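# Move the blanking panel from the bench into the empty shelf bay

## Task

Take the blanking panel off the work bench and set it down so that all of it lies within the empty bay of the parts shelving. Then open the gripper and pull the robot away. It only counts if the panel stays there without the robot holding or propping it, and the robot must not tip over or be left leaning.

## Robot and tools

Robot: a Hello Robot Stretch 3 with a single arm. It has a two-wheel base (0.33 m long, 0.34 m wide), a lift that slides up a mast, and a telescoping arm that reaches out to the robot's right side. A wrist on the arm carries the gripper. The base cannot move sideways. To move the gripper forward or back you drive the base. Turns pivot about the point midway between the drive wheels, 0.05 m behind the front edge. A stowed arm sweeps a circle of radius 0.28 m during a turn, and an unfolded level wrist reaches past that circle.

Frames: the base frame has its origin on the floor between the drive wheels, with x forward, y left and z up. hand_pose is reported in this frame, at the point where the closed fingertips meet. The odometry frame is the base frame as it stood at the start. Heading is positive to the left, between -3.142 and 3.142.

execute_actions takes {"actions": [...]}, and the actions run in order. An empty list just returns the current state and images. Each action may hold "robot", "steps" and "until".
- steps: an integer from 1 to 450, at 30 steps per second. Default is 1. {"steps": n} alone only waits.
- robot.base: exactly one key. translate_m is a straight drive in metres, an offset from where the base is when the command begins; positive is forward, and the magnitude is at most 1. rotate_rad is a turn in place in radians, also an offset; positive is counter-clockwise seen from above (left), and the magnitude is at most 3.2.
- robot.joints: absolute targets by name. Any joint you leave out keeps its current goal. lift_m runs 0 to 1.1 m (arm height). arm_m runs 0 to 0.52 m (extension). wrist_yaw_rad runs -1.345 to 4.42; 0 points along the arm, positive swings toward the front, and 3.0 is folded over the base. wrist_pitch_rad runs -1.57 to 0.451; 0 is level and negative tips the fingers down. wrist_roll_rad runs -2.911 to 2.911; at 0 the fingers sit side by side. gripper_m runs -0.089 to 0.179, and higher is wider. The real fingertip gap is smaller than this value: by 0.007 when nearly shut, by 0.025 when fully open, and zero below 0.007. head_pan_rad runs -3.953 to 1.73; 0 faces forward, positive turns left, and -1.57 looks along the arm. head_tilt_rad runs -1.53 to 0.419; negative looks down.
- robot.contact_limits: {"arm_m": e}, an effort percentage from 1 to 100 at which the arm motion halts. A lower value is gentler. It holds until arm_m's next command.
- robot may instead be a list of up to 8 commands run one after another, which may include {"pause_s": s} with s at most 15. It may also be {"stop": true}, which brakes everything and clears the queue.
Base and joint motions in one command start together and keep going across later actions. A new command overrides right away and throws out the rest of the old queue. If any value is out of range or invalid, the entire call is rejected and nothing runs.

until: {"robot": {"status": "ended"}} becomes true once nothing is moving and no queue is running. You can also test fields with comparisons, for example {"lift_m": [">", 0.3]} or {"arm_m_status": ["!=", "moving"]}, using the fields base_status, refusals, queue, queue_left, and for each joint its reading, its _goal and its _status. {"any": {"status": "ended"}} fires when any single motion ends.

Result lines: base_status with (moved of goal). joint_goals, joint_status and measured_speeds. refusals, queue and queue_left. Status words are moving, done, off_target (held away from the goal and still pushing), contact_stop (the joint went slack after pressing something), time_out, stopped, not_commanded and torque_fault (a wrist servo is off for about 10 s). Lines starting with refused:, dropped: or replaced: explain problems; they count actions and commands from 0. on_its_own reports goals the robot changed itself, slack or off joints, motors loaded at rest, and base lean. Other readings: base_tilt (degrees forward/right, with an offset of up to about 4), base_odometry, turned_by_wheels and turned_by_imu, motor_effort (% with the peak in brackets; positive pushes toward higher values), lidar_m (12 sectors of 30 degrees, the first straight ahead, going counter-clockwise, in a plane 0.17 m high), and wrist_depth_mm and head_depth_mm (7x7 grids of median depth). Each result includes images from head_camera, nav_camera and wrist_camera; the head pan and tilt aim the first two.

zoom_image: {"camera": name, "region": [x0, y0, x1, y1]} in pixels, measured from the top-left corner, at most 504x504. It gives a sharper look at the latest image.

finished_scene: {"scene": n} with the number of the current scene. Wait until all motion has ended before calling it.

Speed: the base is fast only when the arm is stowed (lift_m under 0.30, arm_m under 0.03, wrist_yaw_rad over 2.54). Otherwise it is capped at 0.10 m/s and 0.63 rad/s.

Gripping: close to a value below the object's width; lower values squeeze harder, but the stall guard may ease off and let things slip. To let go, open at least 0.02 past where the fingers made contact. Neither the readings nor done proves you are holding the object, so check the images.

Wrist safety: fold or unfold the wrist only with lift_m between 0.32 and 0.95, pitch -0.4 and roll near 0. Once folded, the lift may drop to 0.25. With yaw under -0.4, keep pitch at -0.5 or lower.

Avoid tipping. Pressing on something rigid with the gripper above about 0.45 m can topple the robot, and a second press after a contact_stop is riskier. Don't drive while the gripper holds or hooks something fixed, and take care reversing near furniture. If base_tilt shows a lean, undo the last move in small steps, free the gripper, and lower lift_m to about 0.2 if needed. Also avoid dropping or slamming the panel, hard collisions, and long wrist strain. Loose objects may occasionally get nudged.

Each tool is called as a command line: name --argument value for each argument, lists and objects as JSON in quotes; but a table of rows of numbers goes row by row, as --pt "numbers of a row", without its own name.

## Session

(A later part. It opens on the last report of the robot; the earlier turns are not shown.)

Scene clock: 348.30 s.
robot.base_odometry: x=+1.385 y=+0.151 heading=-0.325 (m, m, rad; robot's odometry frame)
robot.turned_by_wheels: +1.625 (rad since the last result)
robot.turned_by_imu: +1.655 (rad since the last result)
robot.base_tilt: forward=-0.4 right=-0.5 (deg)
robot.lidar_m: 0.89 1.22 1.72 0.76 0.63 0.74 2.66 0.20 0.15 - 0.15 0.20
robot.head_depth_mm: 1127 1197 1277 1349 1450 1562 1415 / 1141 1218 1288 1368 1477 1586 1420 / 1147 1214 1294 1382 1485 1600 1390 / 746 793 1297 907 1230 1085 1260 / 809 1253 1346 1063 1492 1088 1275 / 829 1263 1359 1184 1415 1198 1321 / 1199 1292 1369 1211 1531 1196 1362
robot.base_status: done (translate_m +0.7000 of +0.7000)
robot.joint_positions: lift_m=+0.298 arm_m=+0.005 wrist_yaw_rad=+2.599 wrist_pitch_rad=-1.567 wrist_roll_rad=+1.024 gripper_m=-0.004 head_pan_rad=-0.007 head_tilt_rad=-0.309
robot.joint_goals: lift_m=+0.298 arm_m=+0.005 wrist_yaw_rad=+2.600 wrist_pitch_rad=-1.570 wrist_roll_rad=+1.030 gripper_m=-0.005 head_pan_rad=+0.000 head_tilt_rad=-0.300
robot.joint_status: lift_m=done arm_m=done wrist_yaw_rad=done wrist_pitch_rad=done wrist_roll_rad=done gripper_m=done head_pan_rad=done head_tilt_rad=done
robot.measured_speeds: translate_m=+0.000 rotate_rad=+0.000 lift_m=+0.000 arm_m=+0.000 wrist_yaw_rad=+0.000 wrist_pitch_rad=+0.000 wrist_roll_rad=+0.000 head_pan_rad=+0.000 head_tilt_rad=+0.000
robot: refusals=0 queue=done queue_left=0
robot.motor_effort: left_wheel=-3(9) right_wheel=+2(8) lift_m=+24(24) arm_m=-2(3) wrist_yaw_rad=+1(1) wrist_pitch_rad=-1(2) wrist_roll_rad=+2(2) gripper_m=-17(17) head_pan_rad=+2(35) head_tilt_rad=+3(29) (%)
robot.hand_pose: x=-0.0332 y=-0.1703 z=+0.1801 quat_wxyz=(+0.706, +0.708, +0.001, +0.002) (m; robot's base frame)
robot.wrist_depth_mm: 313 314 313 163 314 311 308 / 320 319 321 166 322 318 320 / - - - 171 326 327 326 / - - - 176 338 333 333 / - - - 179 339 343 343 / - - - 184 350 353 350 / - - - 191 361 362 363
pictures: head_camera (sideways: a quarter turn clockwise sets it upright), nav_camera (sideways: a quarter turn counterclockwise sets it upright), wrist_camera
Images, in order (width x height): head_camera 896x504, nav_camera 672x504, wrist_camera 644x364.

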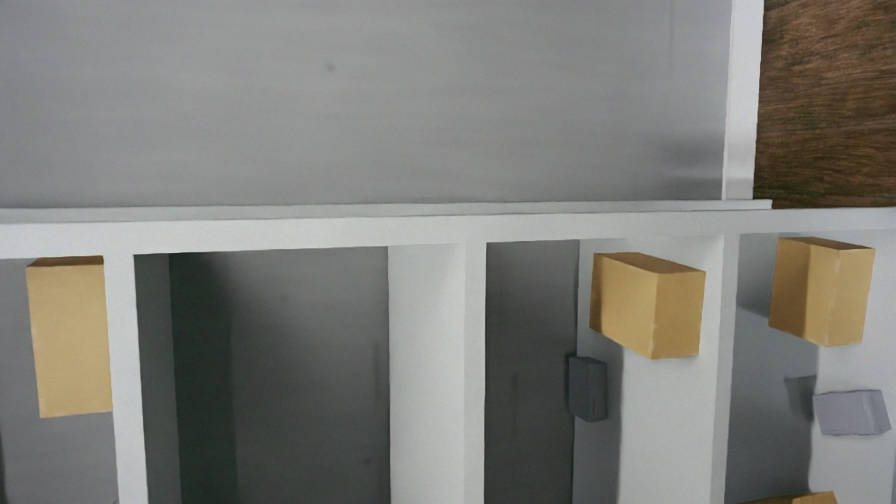

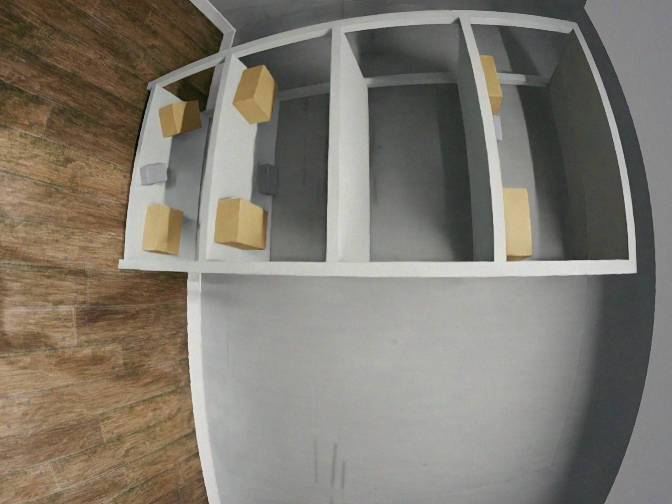

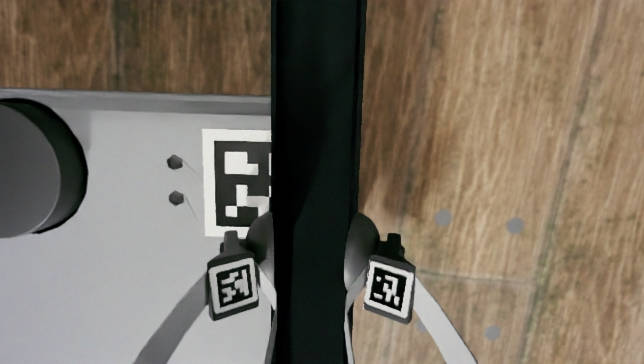

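execute_actions --actions '[{"robot": {"base": {"translate_m": 0.437}}, "steps": 300, "until": {"robot": {"status": "ended"}}}, {"robot": {"base": {"rotate_rad": 1.435}, "joints": {"lift_m": 1.1, "head_pan_rad": -1.57, "head_tilt_rad": -0.5}}, "steps": 3}, {"steps": 300, "until": {"robot": {"base_status": ["!=", "moving"]}}}, {"robot": {"base": {"translate_m": 0.46}, "joints": {"wrist_yaw_rad": 0.0, "wrist_roll_rad": -1.57}}, "steps": 3}, {"steps": 300, "until": {"robot": {"wrist_yaw_rad": ["<", 0.02], "wrist_roll_rad": ["<", -1.55]}}}, {"robot": {"joints": {"wrist_pitch_rad": -0.7}}, "steps": 400, "until": {"robot": {"status": "ended"}}}]'

Scene clock: 380.93 s.
robot.base_odometry: x=+2.003 y=+0.424 heading=+1.110 (m, m, rad; robot's odometry frame)
robot.turned_by_wheels: +1.435 (rad since the last result)
robot.turned_by_imu: +1.457 (rad since the last result)
robot.base_tilt: forward=-0.4 right=-0.6 (deg)
robot.lidar_m: 1.20 1.07 0.75 0.71 3.78 2.23 2.13 1.40 0.54 0.54 0.57 0.61
robot.head_depth_mm: - - - - - - 717 / - - - - - - 737 / 750 819 890 615 - 870 760 / 748 821 881 619 501 886 744 / 751 824 875 625 - 869 748 / 751 820 874 629 - 791 748 / 746 814 879 635 392 797 735
robot.base_status: done (translate_m +0.4600 of +0.4600)
robot.joint_positions: lift_m=+1.099 arm_m=+0.005 wrist_yaw_rad=+0.002 wrist_pitch_rad=-0.727 wrist_roll_rad=-1.564 gripper_m=-0.004 head_pan_rad=-1.563 head_tilt_rad=-0.494
robot.joint_goals: lift_m=+1.100 arm_m=+0.005 wrist_yaw_rad=+0.000 wrist_pitch_rad=-0.700 wrist_roll_rad=-1.570 gripper_m=-0.005 head_pan_rad=-1.570 head_tilt_rad=-0.500
robot.joint_status: lift_m=done arm_m=done wrist_yaw_rad=done wrist_pitch_rad=done wrist_roll_rad=done gripper_m=done head_pan_rad=done head_tilt_rad=done
robot.measured_speeds: translate_m=+0.000 rotate_rad=+0.000 lift_m=+0.000 arm_m=+0.000 wrist_yaw_rad=+0.000 wrist_pitch_rad=+0.000 wrist_roll_rad=+0.000 head_pan_rad=+0.000 head_tilt_rad=+0.000
robot: refusals=0 queue=done queue_left=0
robot.motor_effort: left_wheel=-3(9) right_wheel=+2(7) lift_m=+31(33) arm_m=-3(3) wrist_yaw_rad=-2(1) wrist_pitch_rad=+13(14) wrist_roll_rad=-2(1) gripper_m=-16(17) head_pan_rad=-3(33) head_tilt_rad=-2(15) (%)
robot.hand_pose: x=-0.0209 y=-0.3259 z=+1.0498 quat_wxyz=(+0.935, +0.356, -0.002, +0.000) (m; robot's base frame)
robot.wrist_depth_mm: 805 566 622 164 338 557 515 / 831 584 662 169 354 579 520 / 844 595 702 174 364 598 532 / 863 612 700 178 386 609 551 / 884 885 589 182 428 643 555 / 889 750 - 187 515 650 570 / 923 - - 192 416 645 566
pictures: head_camera (sideways: a quarter turn clockwise sets it upright), nav_camera (sideways: a quarter turn counterclockwise sets it upright), wrist_camera
Images, in order (width x height): head_camera 896x504, nav_camera 672x504, wrist_camera 644x364.

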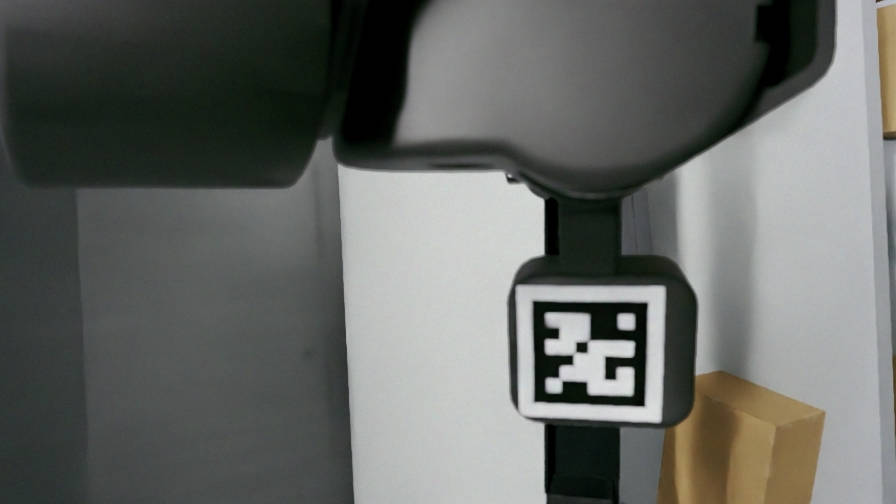

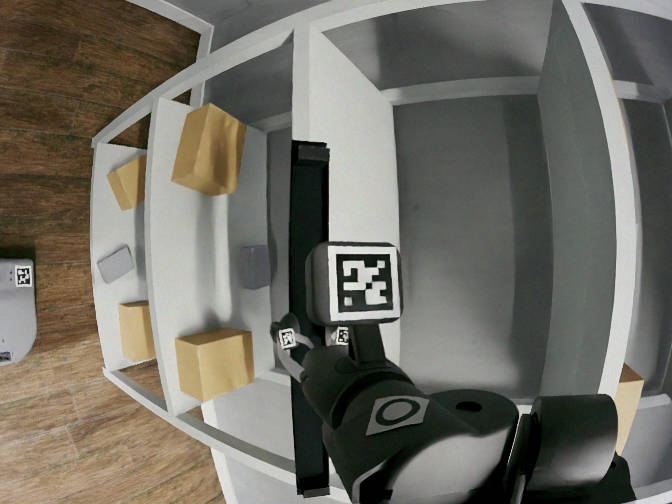

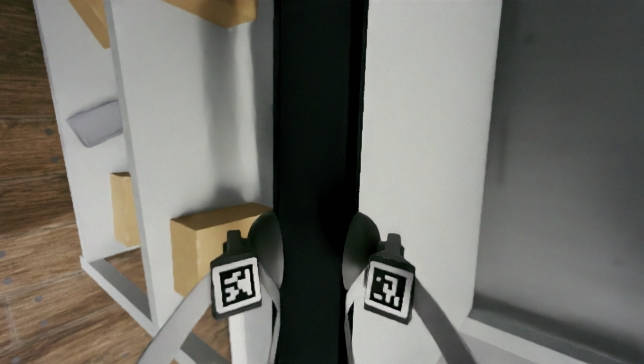

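execute_actions --actions '[{"robot": [{"joints": {"wrist_pitch_rad": -0.58, "head_tilt_rad": -0.35}}, {"joints": {"arm_m": 0.345}, "contact_limits": {"arm_m": 20}}, {"joints": {"wrist_pitch_rad": -0.83}}], "steps": 400, "until": {"robot": {"status": "ended"}}}]'

Scene clock: 414.83 s.
robot.base_odometry: x=+2.003 y=+0.424 heading=+1.110 (m, m, rad; robot's odometry frame)
robot.turned_by_wheels: +0.000 (rad since the last result)
robot.turned_by_imu: +0.002 (rad since the last result)
robot.base_tilt: forward=-0.4 right=-0.5 (deg)
robot.lidar_m: 1.20 1.08 0.75 0.71 3.78 2.23 2.13 1.39 0.54 0.54 0.57 0.61
robot.head_depth_mm: 619 815 887 809 544 818 701 / 608 - - 814 550 943 788 / 596 801 - 666 552 928 816 / 583 817 874 671 556 924 818 / 569 814 874 849 561 932 824 / 556 814 871 858 566 937 769 / 544 812 869 869 570 938 720
robot.base_status: done (translate_m +0.4600 of +0.4600)
robot.joint_positions: lift_m=+1.099 arm_m=+0.345 wrist_yaw_rad=+0.001 wrist_pitch_rad=-0.841 wrist_roll_rad=-1.565 gripper_m=-0.004 head_pan_rad=-1.563 head_tilt_rad=-0.359
robot.joint_goals: lift_m=+1.100 arm_m=+0.345 wrist_yaw_rad=+0.000 wrist_pitch_rad=-0.830 wrist_roll_rad=-1.570 gripper_m=-0.005 head_pan_rad=-1.570 head_tilt_rad=-0.350
robot.joint_status: lift_m=done arm_m=done wrist_yaw_rad=done wrist_pitch_rad=done wrist_roll_rad=done gripper_m=done head_pan_rad=done head_tilt_rad=done
robot.measured_speeds: translate_m=+0.000 rotate_rad=+0.000 lift_m=+0.000 arm_m=+0.000 wrist_yaw_rad=+0.000 wrist_pitch_rad=+0.000 wrist_roll_rad=+0.000 head_pan_rad=+0.000 head_tilt_rad=+0.000
robot: refusals=0 queue=done queue_left=0
robot.motor_effort: left_wheel=-3(3) right_wheel=+2(1) lift_m=+32(31) arm_m=+3(4) wrist_yaw_rad=-1(1) wrist_pitch_rad=+5(13) wrist_roll_rad=-2(2) gripper_m=-16(16) head_pan_rad=-3(4) head_tilt_rad=+4(13) (%)
robot.contact_limits: arm_m 20 (drawing in: default 18, maximum 29; extending or still: default 24, maximum 40)
robot.hand_pose: x=-0.0212 y=-0.6425 z=+1.0309 quat_wxyz=(+0.913, +0.409, -0.002, -0.001) (m; robot's base frame)
robot.wrist_depth_mm: 119 133 158 164 260 329 288 / 121 135 163 167 271 342 292 / 123 138 166 172 283 350 298 / 125 141 171 178 292 365 304 / 127 143 169 182 321 364 312 / 129 147 - 188 361 374 319 / 132 146 185 194 324 385 325
pictures: head_camera (sideways: a quarter turn clockwise sets it upright), nav_camera (sideways: a quarter turn counterclockwise sets it upright), wrist_camera
Images, in order (width x height): head_camera 896x504, nav_camera 672x504, wrist_camera 644x364.

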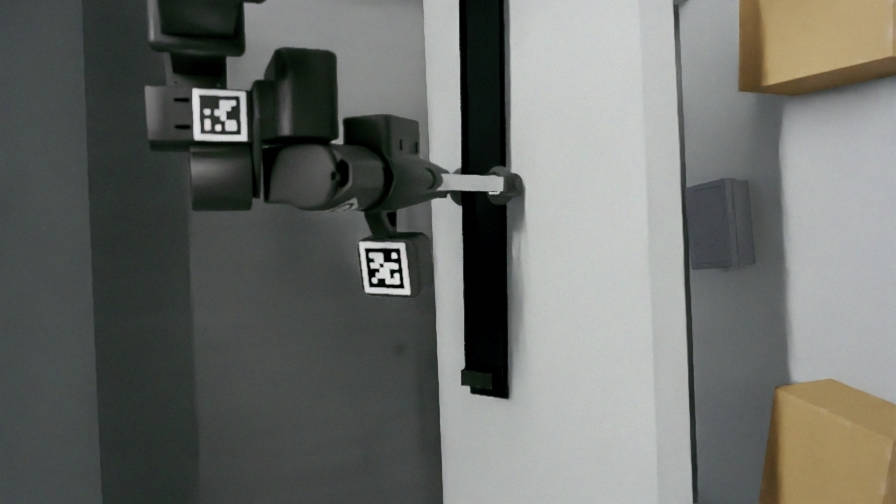

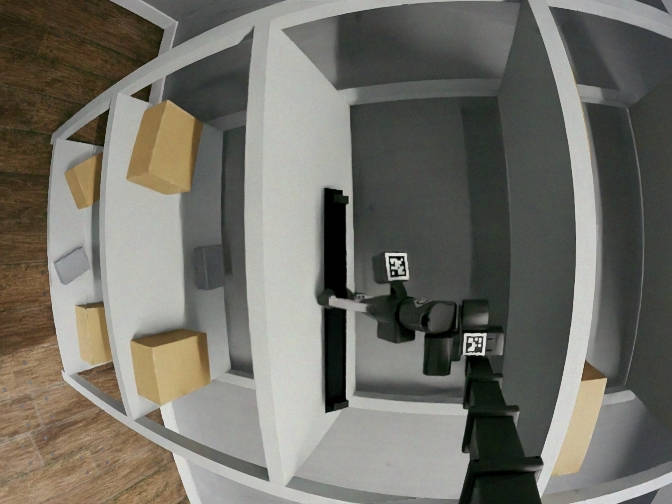

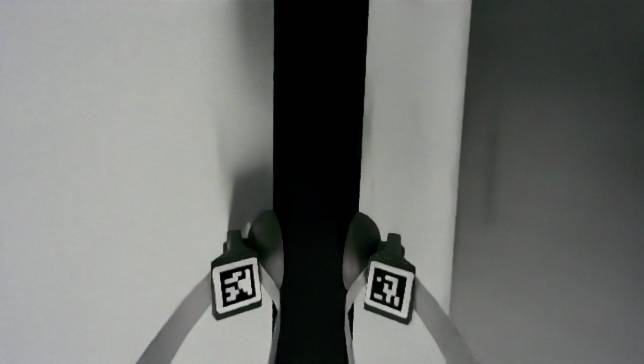

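execute_actions --actions '[{"robot": [{"joints": {"wrist_pitch_rad": -0.72, "head_pan_rad": -1.75}}, {"base": {"translate_m": 0.09}}, {"joints": {"wrist_pitch_rad": -0.80}}], "steps": 400, "until": {"robot": {"status": "ended"}}}]'

Scene clock: 429.57 s.
robot.base_odometry: x=+2.043 y=+0.504 heading=+1.110 (m, m, rad; robot's odometry frame)
robot.turned_by_wheels: +0.000 (rad since the last result)
robot.turned_by_imu: +0.002 (rad since the last result)
robot.base_tilt: forward=-0.5 right=-0.5 (deg)
robot.lidar_m: 1.11 1.08 0.76 0.72 3.80 2.32 2.22 0.64 0.56 0.56 0.53 0.56
robot.head_depth_mm: 540 - 940 812 546 1012 703 / 606 - 933 694 550 920 773 / 594 820 911 827 552 959 815 / 580 - - 690 558 930 820 / 569 800 854 669 562 929 823 / 555 792 844 665 565 474 802 / 543 779 831 866 571 476 720
robot.base_status: done (translate_m +0.0900 of +0.0900)
robot.joint_positions: lift_m=+1.099 arm_m=+0.345 wrist_yaw_rad=+0.001 wrist_pitch_rad=-0.812 wrist_roll_rad=-1.565 gripper_m=-0.004 head_pan_rad=-1.743 head_tilt_rad=-0.359
robot.joint_goals: lift_m=+1.100 arm_m=+0.345 wrist_yaw_rad=+0.000 wrist_pitch_rad=-0.800 wrist_roll_rad=-1.570 gripper_m=-0.005 head_pan_rad=-1.750 head_tilt_rad=-0.350
robot.joint_status: lift_m=done arm_m=done wrist_yaw_rad=done wrist_pitch_rad=done wrist_roll_rad=done gripper_m=done head_pan_rad=done head_tilt_rad=done
robot.measured_speeds: translate_m=+0.000 rotate_rad=+0.000 lift_m=+0.000 arm_m=+0.000 wrist_yaw_rad=+0.000 wrist_pitch_rad=+0.000 wrist_roll_rad=+0.000 head_pan_rad=+0.000 head_tilt_rad=+0.000
robot: refusals=0 queue=done queue_left=0
robot.motor_effort: left_wheel=-2(2) right_wheel=+2(5) lift_m=+32(31) arm_m=+3(4) wrist_yaw_rad=-1(1) wrist_pitch_rad=+6(15) wrist_roll_rad=-2(1) gripper_m=-16(16) head_pan_rad=-3(17) head_tilt_rad=+3(3) (%)
robot.contact_limits: arm_m 20 (drawing in: default 18, maximum 29; extending or still: default 24, maximum 40)
robot.hand_pose: x=-0.0212 y=-0.6484 z=+1.0355 quat_wxyz=(+0.919, +0.395, -0.002, -0.001) (m; robot's base frame)
robot.wrist_depth_mm: 121 135 162 164 275 326 281 / 123 137 166 168 284 338 284 / 125 141 170 172 297 340 290 / 126 143 174 178 310 352 297 / 128 146 170 181 344 359 301 / 130 150 - 187 416 370 308 / 133 149 189 194 338 378 312
pictures: head_camera (sideways: a quarter turn clockwise sets it upright), nav_camera (sideways: a quarter turn counterclockwise sets it upright), wrist_camera
Images, in order (width x height): head_camera 896x504, nav_camera 672x504, wrist_camera 644x364.

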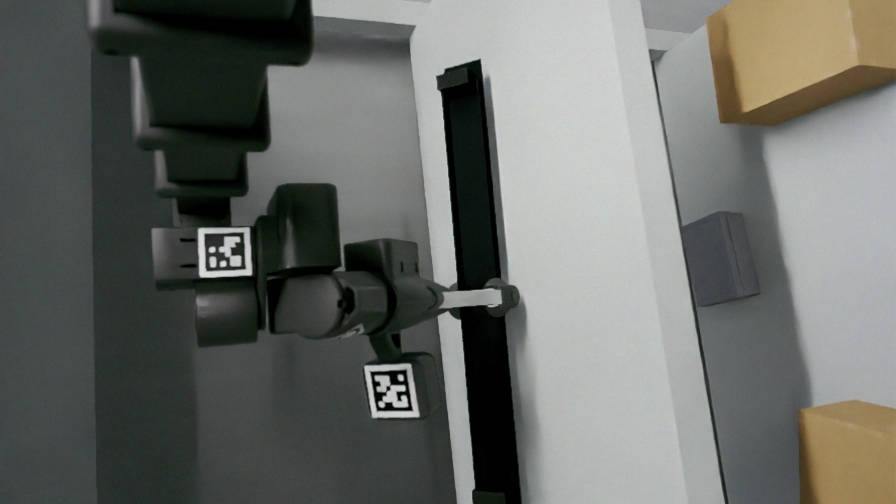

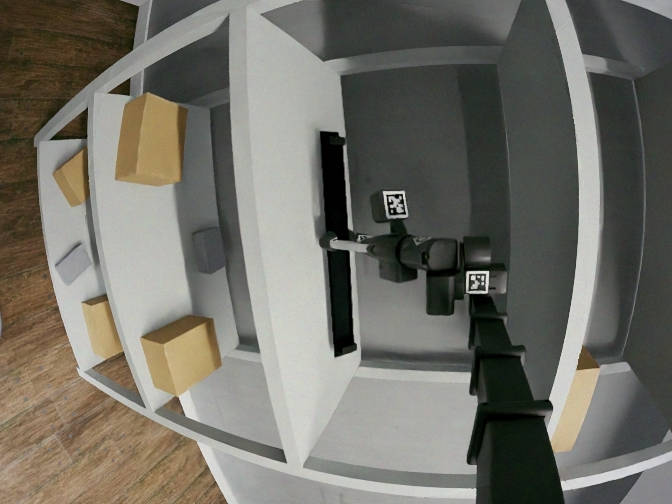

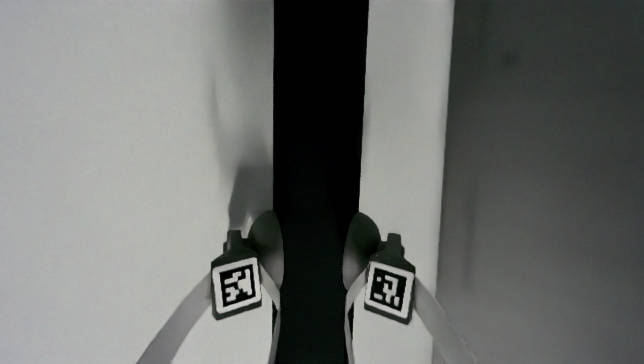

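execute_actions --actions '[{"robot": {"joints": {"gripper_m": 0.08}}, "steps": 150, "until": {"robot": {"status": "ended"}}}, {"steps": 10}]'

Scene clock: 434.50 s.
robot.base_odometry: x=+2.043 y=+0.504 heading=+1.110 (m, m, rad; robot's odometry frame)
robot.turned_by_wheels: +0.000 (rad since the last result)
robot.turned_by_imu: +0.001 (rad since the last result)
robot.base_tilt: forward=-0.5 right=-0.5 (deg)
robot.lidar_m: 1.11 1.08 0.76 0.72 3.80 2.33 2.22 0.64 0.56 0.55 0.52 0.56
robot.head_depth_mm: 541 - 944 813 545 1009 700 / 606 - 930 818 549 918 768 / 595 819 910 829 553 954 818 / 581 - - 807 558 929 818 / 569 800 854 794 563 931 826 / 557 792 847 798 566 475 802 / 541 780 832 863 571 475 723
robot.base_status: done (translate_m +0.0900 of +0.0900)
robot.joint_positions: lift_m=+1.099 arm_m=+0.345 wrist_yaw_rad=+0.001 wrist_pitch_rad=-0.803 wrist_roll_rad=-1.565 gripper_m=+0.080 head_pan_rad=-1.743 head_tilt_rad=-0.359
robot.joint_goals: lift_m=+1.100 arm_m=+0.345 wrist_yaw_rad=+0.000 wrist_pitch_rad=-0.800 wrist_roll_rad=-1.570 gripper_m=+0.080 head_pan_rad=-1.750 head_tilt_rad=-0.350
robot.joint_status: lift_m=done arm_m=done wrist_yaw_rad=done wrist_pitch_rad=done wrist_roll_rad=done gripper_m=done head_pan_rad=done head_tilt_rad=done
robot.measured_speeds: translate_m=+0.000 rotate_rad=+0.000 lift_m=+0.000 arm_m=+0.000 wrist_yaw_rad=+0.000 wrist_pitch_rad=+0.000 wrist_roll_rad=+0.000 head_pan_rad=+0.000 head_tilt_rad=+0.000
robot: refusals=0 queue=done queue_left=0
robot.motor_effort: left_wheel=-2(2) right_wheel=+2(2) lift_m=+30(31) arm_m=+3(4) wrist_yaw_rad=+0(0) wrist_pitch_rad=+2(6) wrist_roll_rad=-2(2) gripper_m=+1(82) head_pan_rad=-3(3) head_tilt_rad=+3(3) (%)
robot.contact_limits: arm_m 20 (drawing in: default 18, maximum 29; extending or still: default 24, maximum 40)
robot.hand_pose: x=-0.0212 y=-0.6503 z=+1.0370 quat_wxyz=(+0.920, +0.391, -0.002, -0.001) (m; robot's base frame)
robot.wrist_depth_mm: 121 136 163 194 282 326 279 / 123 139 168 198 293 332 285 / 125 142 171 207 305 342 293 / 128 145 176 228 322 353 298 / 129 148 184 236 333 351 302 / 131 146 195 246 - 362 309 / 134 160 190 252 373 363 311
pictures: head_camera (sideways: a quarter turn clockwise sets it upright), nav_camera (sideways: a quarter turn counterclockwise sets it upright), wrist_camera
Images, in order (width x height): head_camera 896x504, nav_camera 672x504, wrist_camera 644x364.

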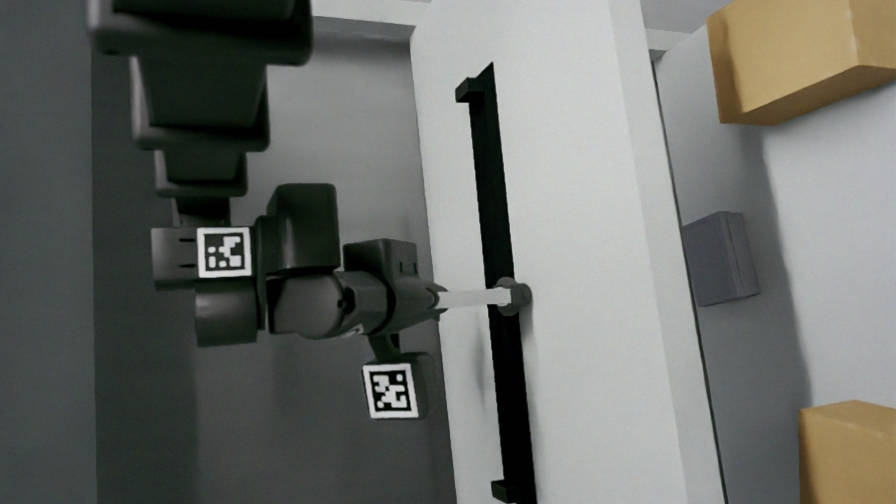

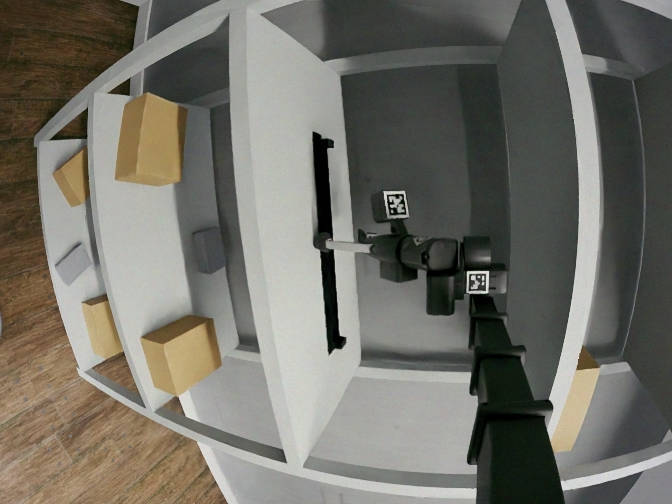

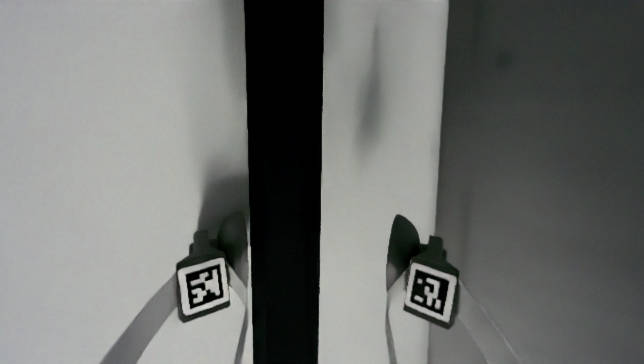

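execute_actions --actions '[{"robot": {"joints": {"arm_m": 0.005}}, "steps": 150, "until": {"robot": {"arm_m": ["<", 0.29]}}}, {"robot": {"joints": {"wrist_pitch_rad": -0.6}}, "steps": 150, "until": {"robot": {"arm_m": ["<", 0.03]}}}, {"robot": {"joints": {"wrist_pitch_rad": -1.5, "head_pan_rad": -1.3}, "base": {"translate_m": -0.3}}, "steps": 300, "until": {"robot": {"status": "ended"}}}]'

Scene clock: 447.00 s.
robot.base_odometry: x=+1.910 y=+0.235 heading=+1.110 (m, m, rad; robot's odometry frame)
robot.turned_by_wheels: +0.000 (rad since the last result)
robot.turned_by_imu: +0.000 (rad since the last result)
robot.base_tilt: forward=-0.4 right=-0.6 (deg)
robot.lidar_m: 1.41 1.06 0.74 0.73 3.13 2.02 1.92 1.41 0.48 0.52 0.69 0.70
robot.head_depth_mm: 617 785 844 812 545 913 725 / 607 806 865 821 549 946 729 / 595 828 894 828 554 955 874 / 580 855 918 836 558 962 892 / 568 878 946 849 564 1032 848 / 555 897 974 860 566 1036 827 / 542 924 1003 866 600 909 784
robot.base_status: done (translate_m -0.3000 of -0.3000)
robot.joint_positions: lift_m=+1.099 arm_m=+0.005 wrist_yaw_rad=+0.001 wrist_pitch_rad=-1.490 wrist_roll_rad=-1.567 gripper_m=+0.080 head_pan_rad=-1.307 head_tilt_rad=-0.359
robot.joint_goals: lift_m=+1.100 arm_m=+0.005 wrist_yaw_rad=+0.000 wrist_pitch_rad=-1.500 wrist_roll_rad=-1.570 gripper_m=+0.080 head_pan_rad=-1.300 head_tilt_rad=-0.350
robot.joint_status: lift_m=done arm_m=done wrist_yaw_rad=done wrist_pitch_rad=done wrist_roll_rad=done gripper_m=done head_pan_rad=done head_tilt_rad=done
robot.measured_speeds: translate_m=+0.000 rotate_rad=+0.000 lift_m=+0.000 arm_m=+0.000 wrist_yaw_rad=+0.000 wrist_pitch_rad=+0.000 wrist_roll_rad=+0.000 head_pan_rad=+0.000 head_tilt_rad=+0.000
robot: refusals=0 queue=done queue_left=0
robot.motor_effort: left_wheel=-1(6) right_wheel=+1(1) lift_m=+30(30) arm_m=-3(5) wrist_yaw_rad=-1(1) wrist_pitch_rad=-5(11) wrist_roll_rad=-1(2) gripper_m=-1(1) head_pan_rad=+3(24) head_tilt_rad=+3(3) (%)
robot.hand_pose: x=-0.0214 y=-0.1471 z=+0.9807 quat_wxyz=(+0.735, +0.678, -0.001, -0.001) (m; robot's base frame)
robot.wrist_depth_mm: 933 - - - - 596 588 / - - - - - 597 627 / - - - - - 558 538 / - - - - - 553 555 / - - - - - 674 810 / - - - - - 502 817 / - - - - - - 352
pictures: head_camera (sideways: a quarter turn clockwise sets it upright), nav_camera (sideways: a quarter turn counterclockwise sets it upright), wrist_camera
Images, in order (width x height): head_camera 896x504, nav_camera 672x504, wrist_camera 644x364.

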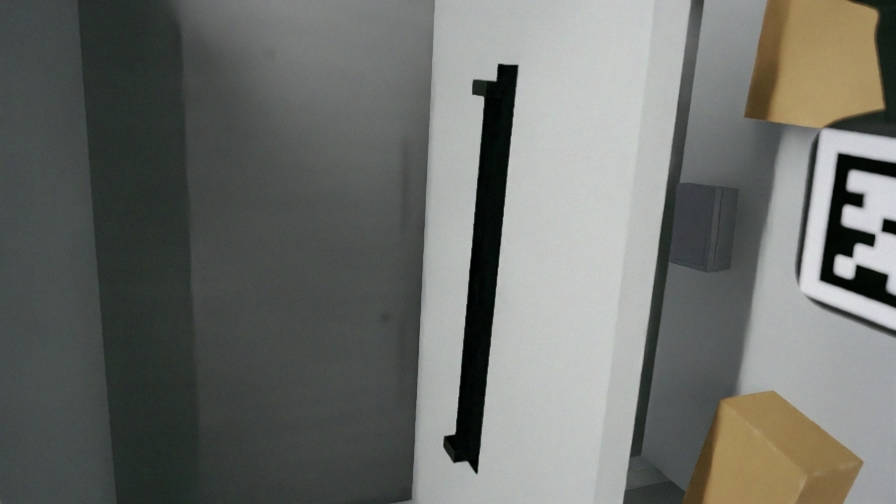

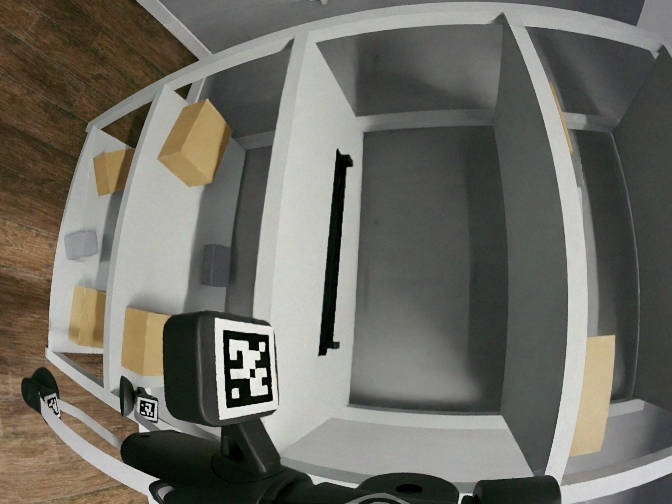

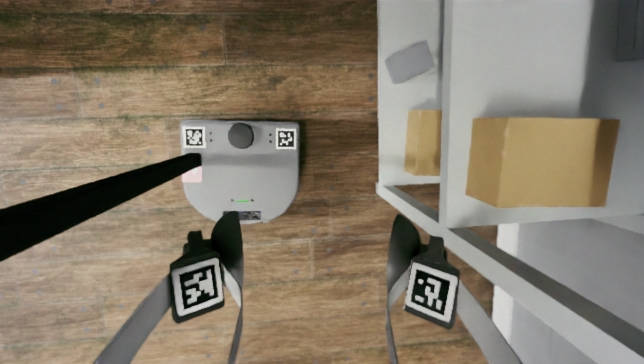

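finished_scene --scene 1

The scene is finished: the task was done.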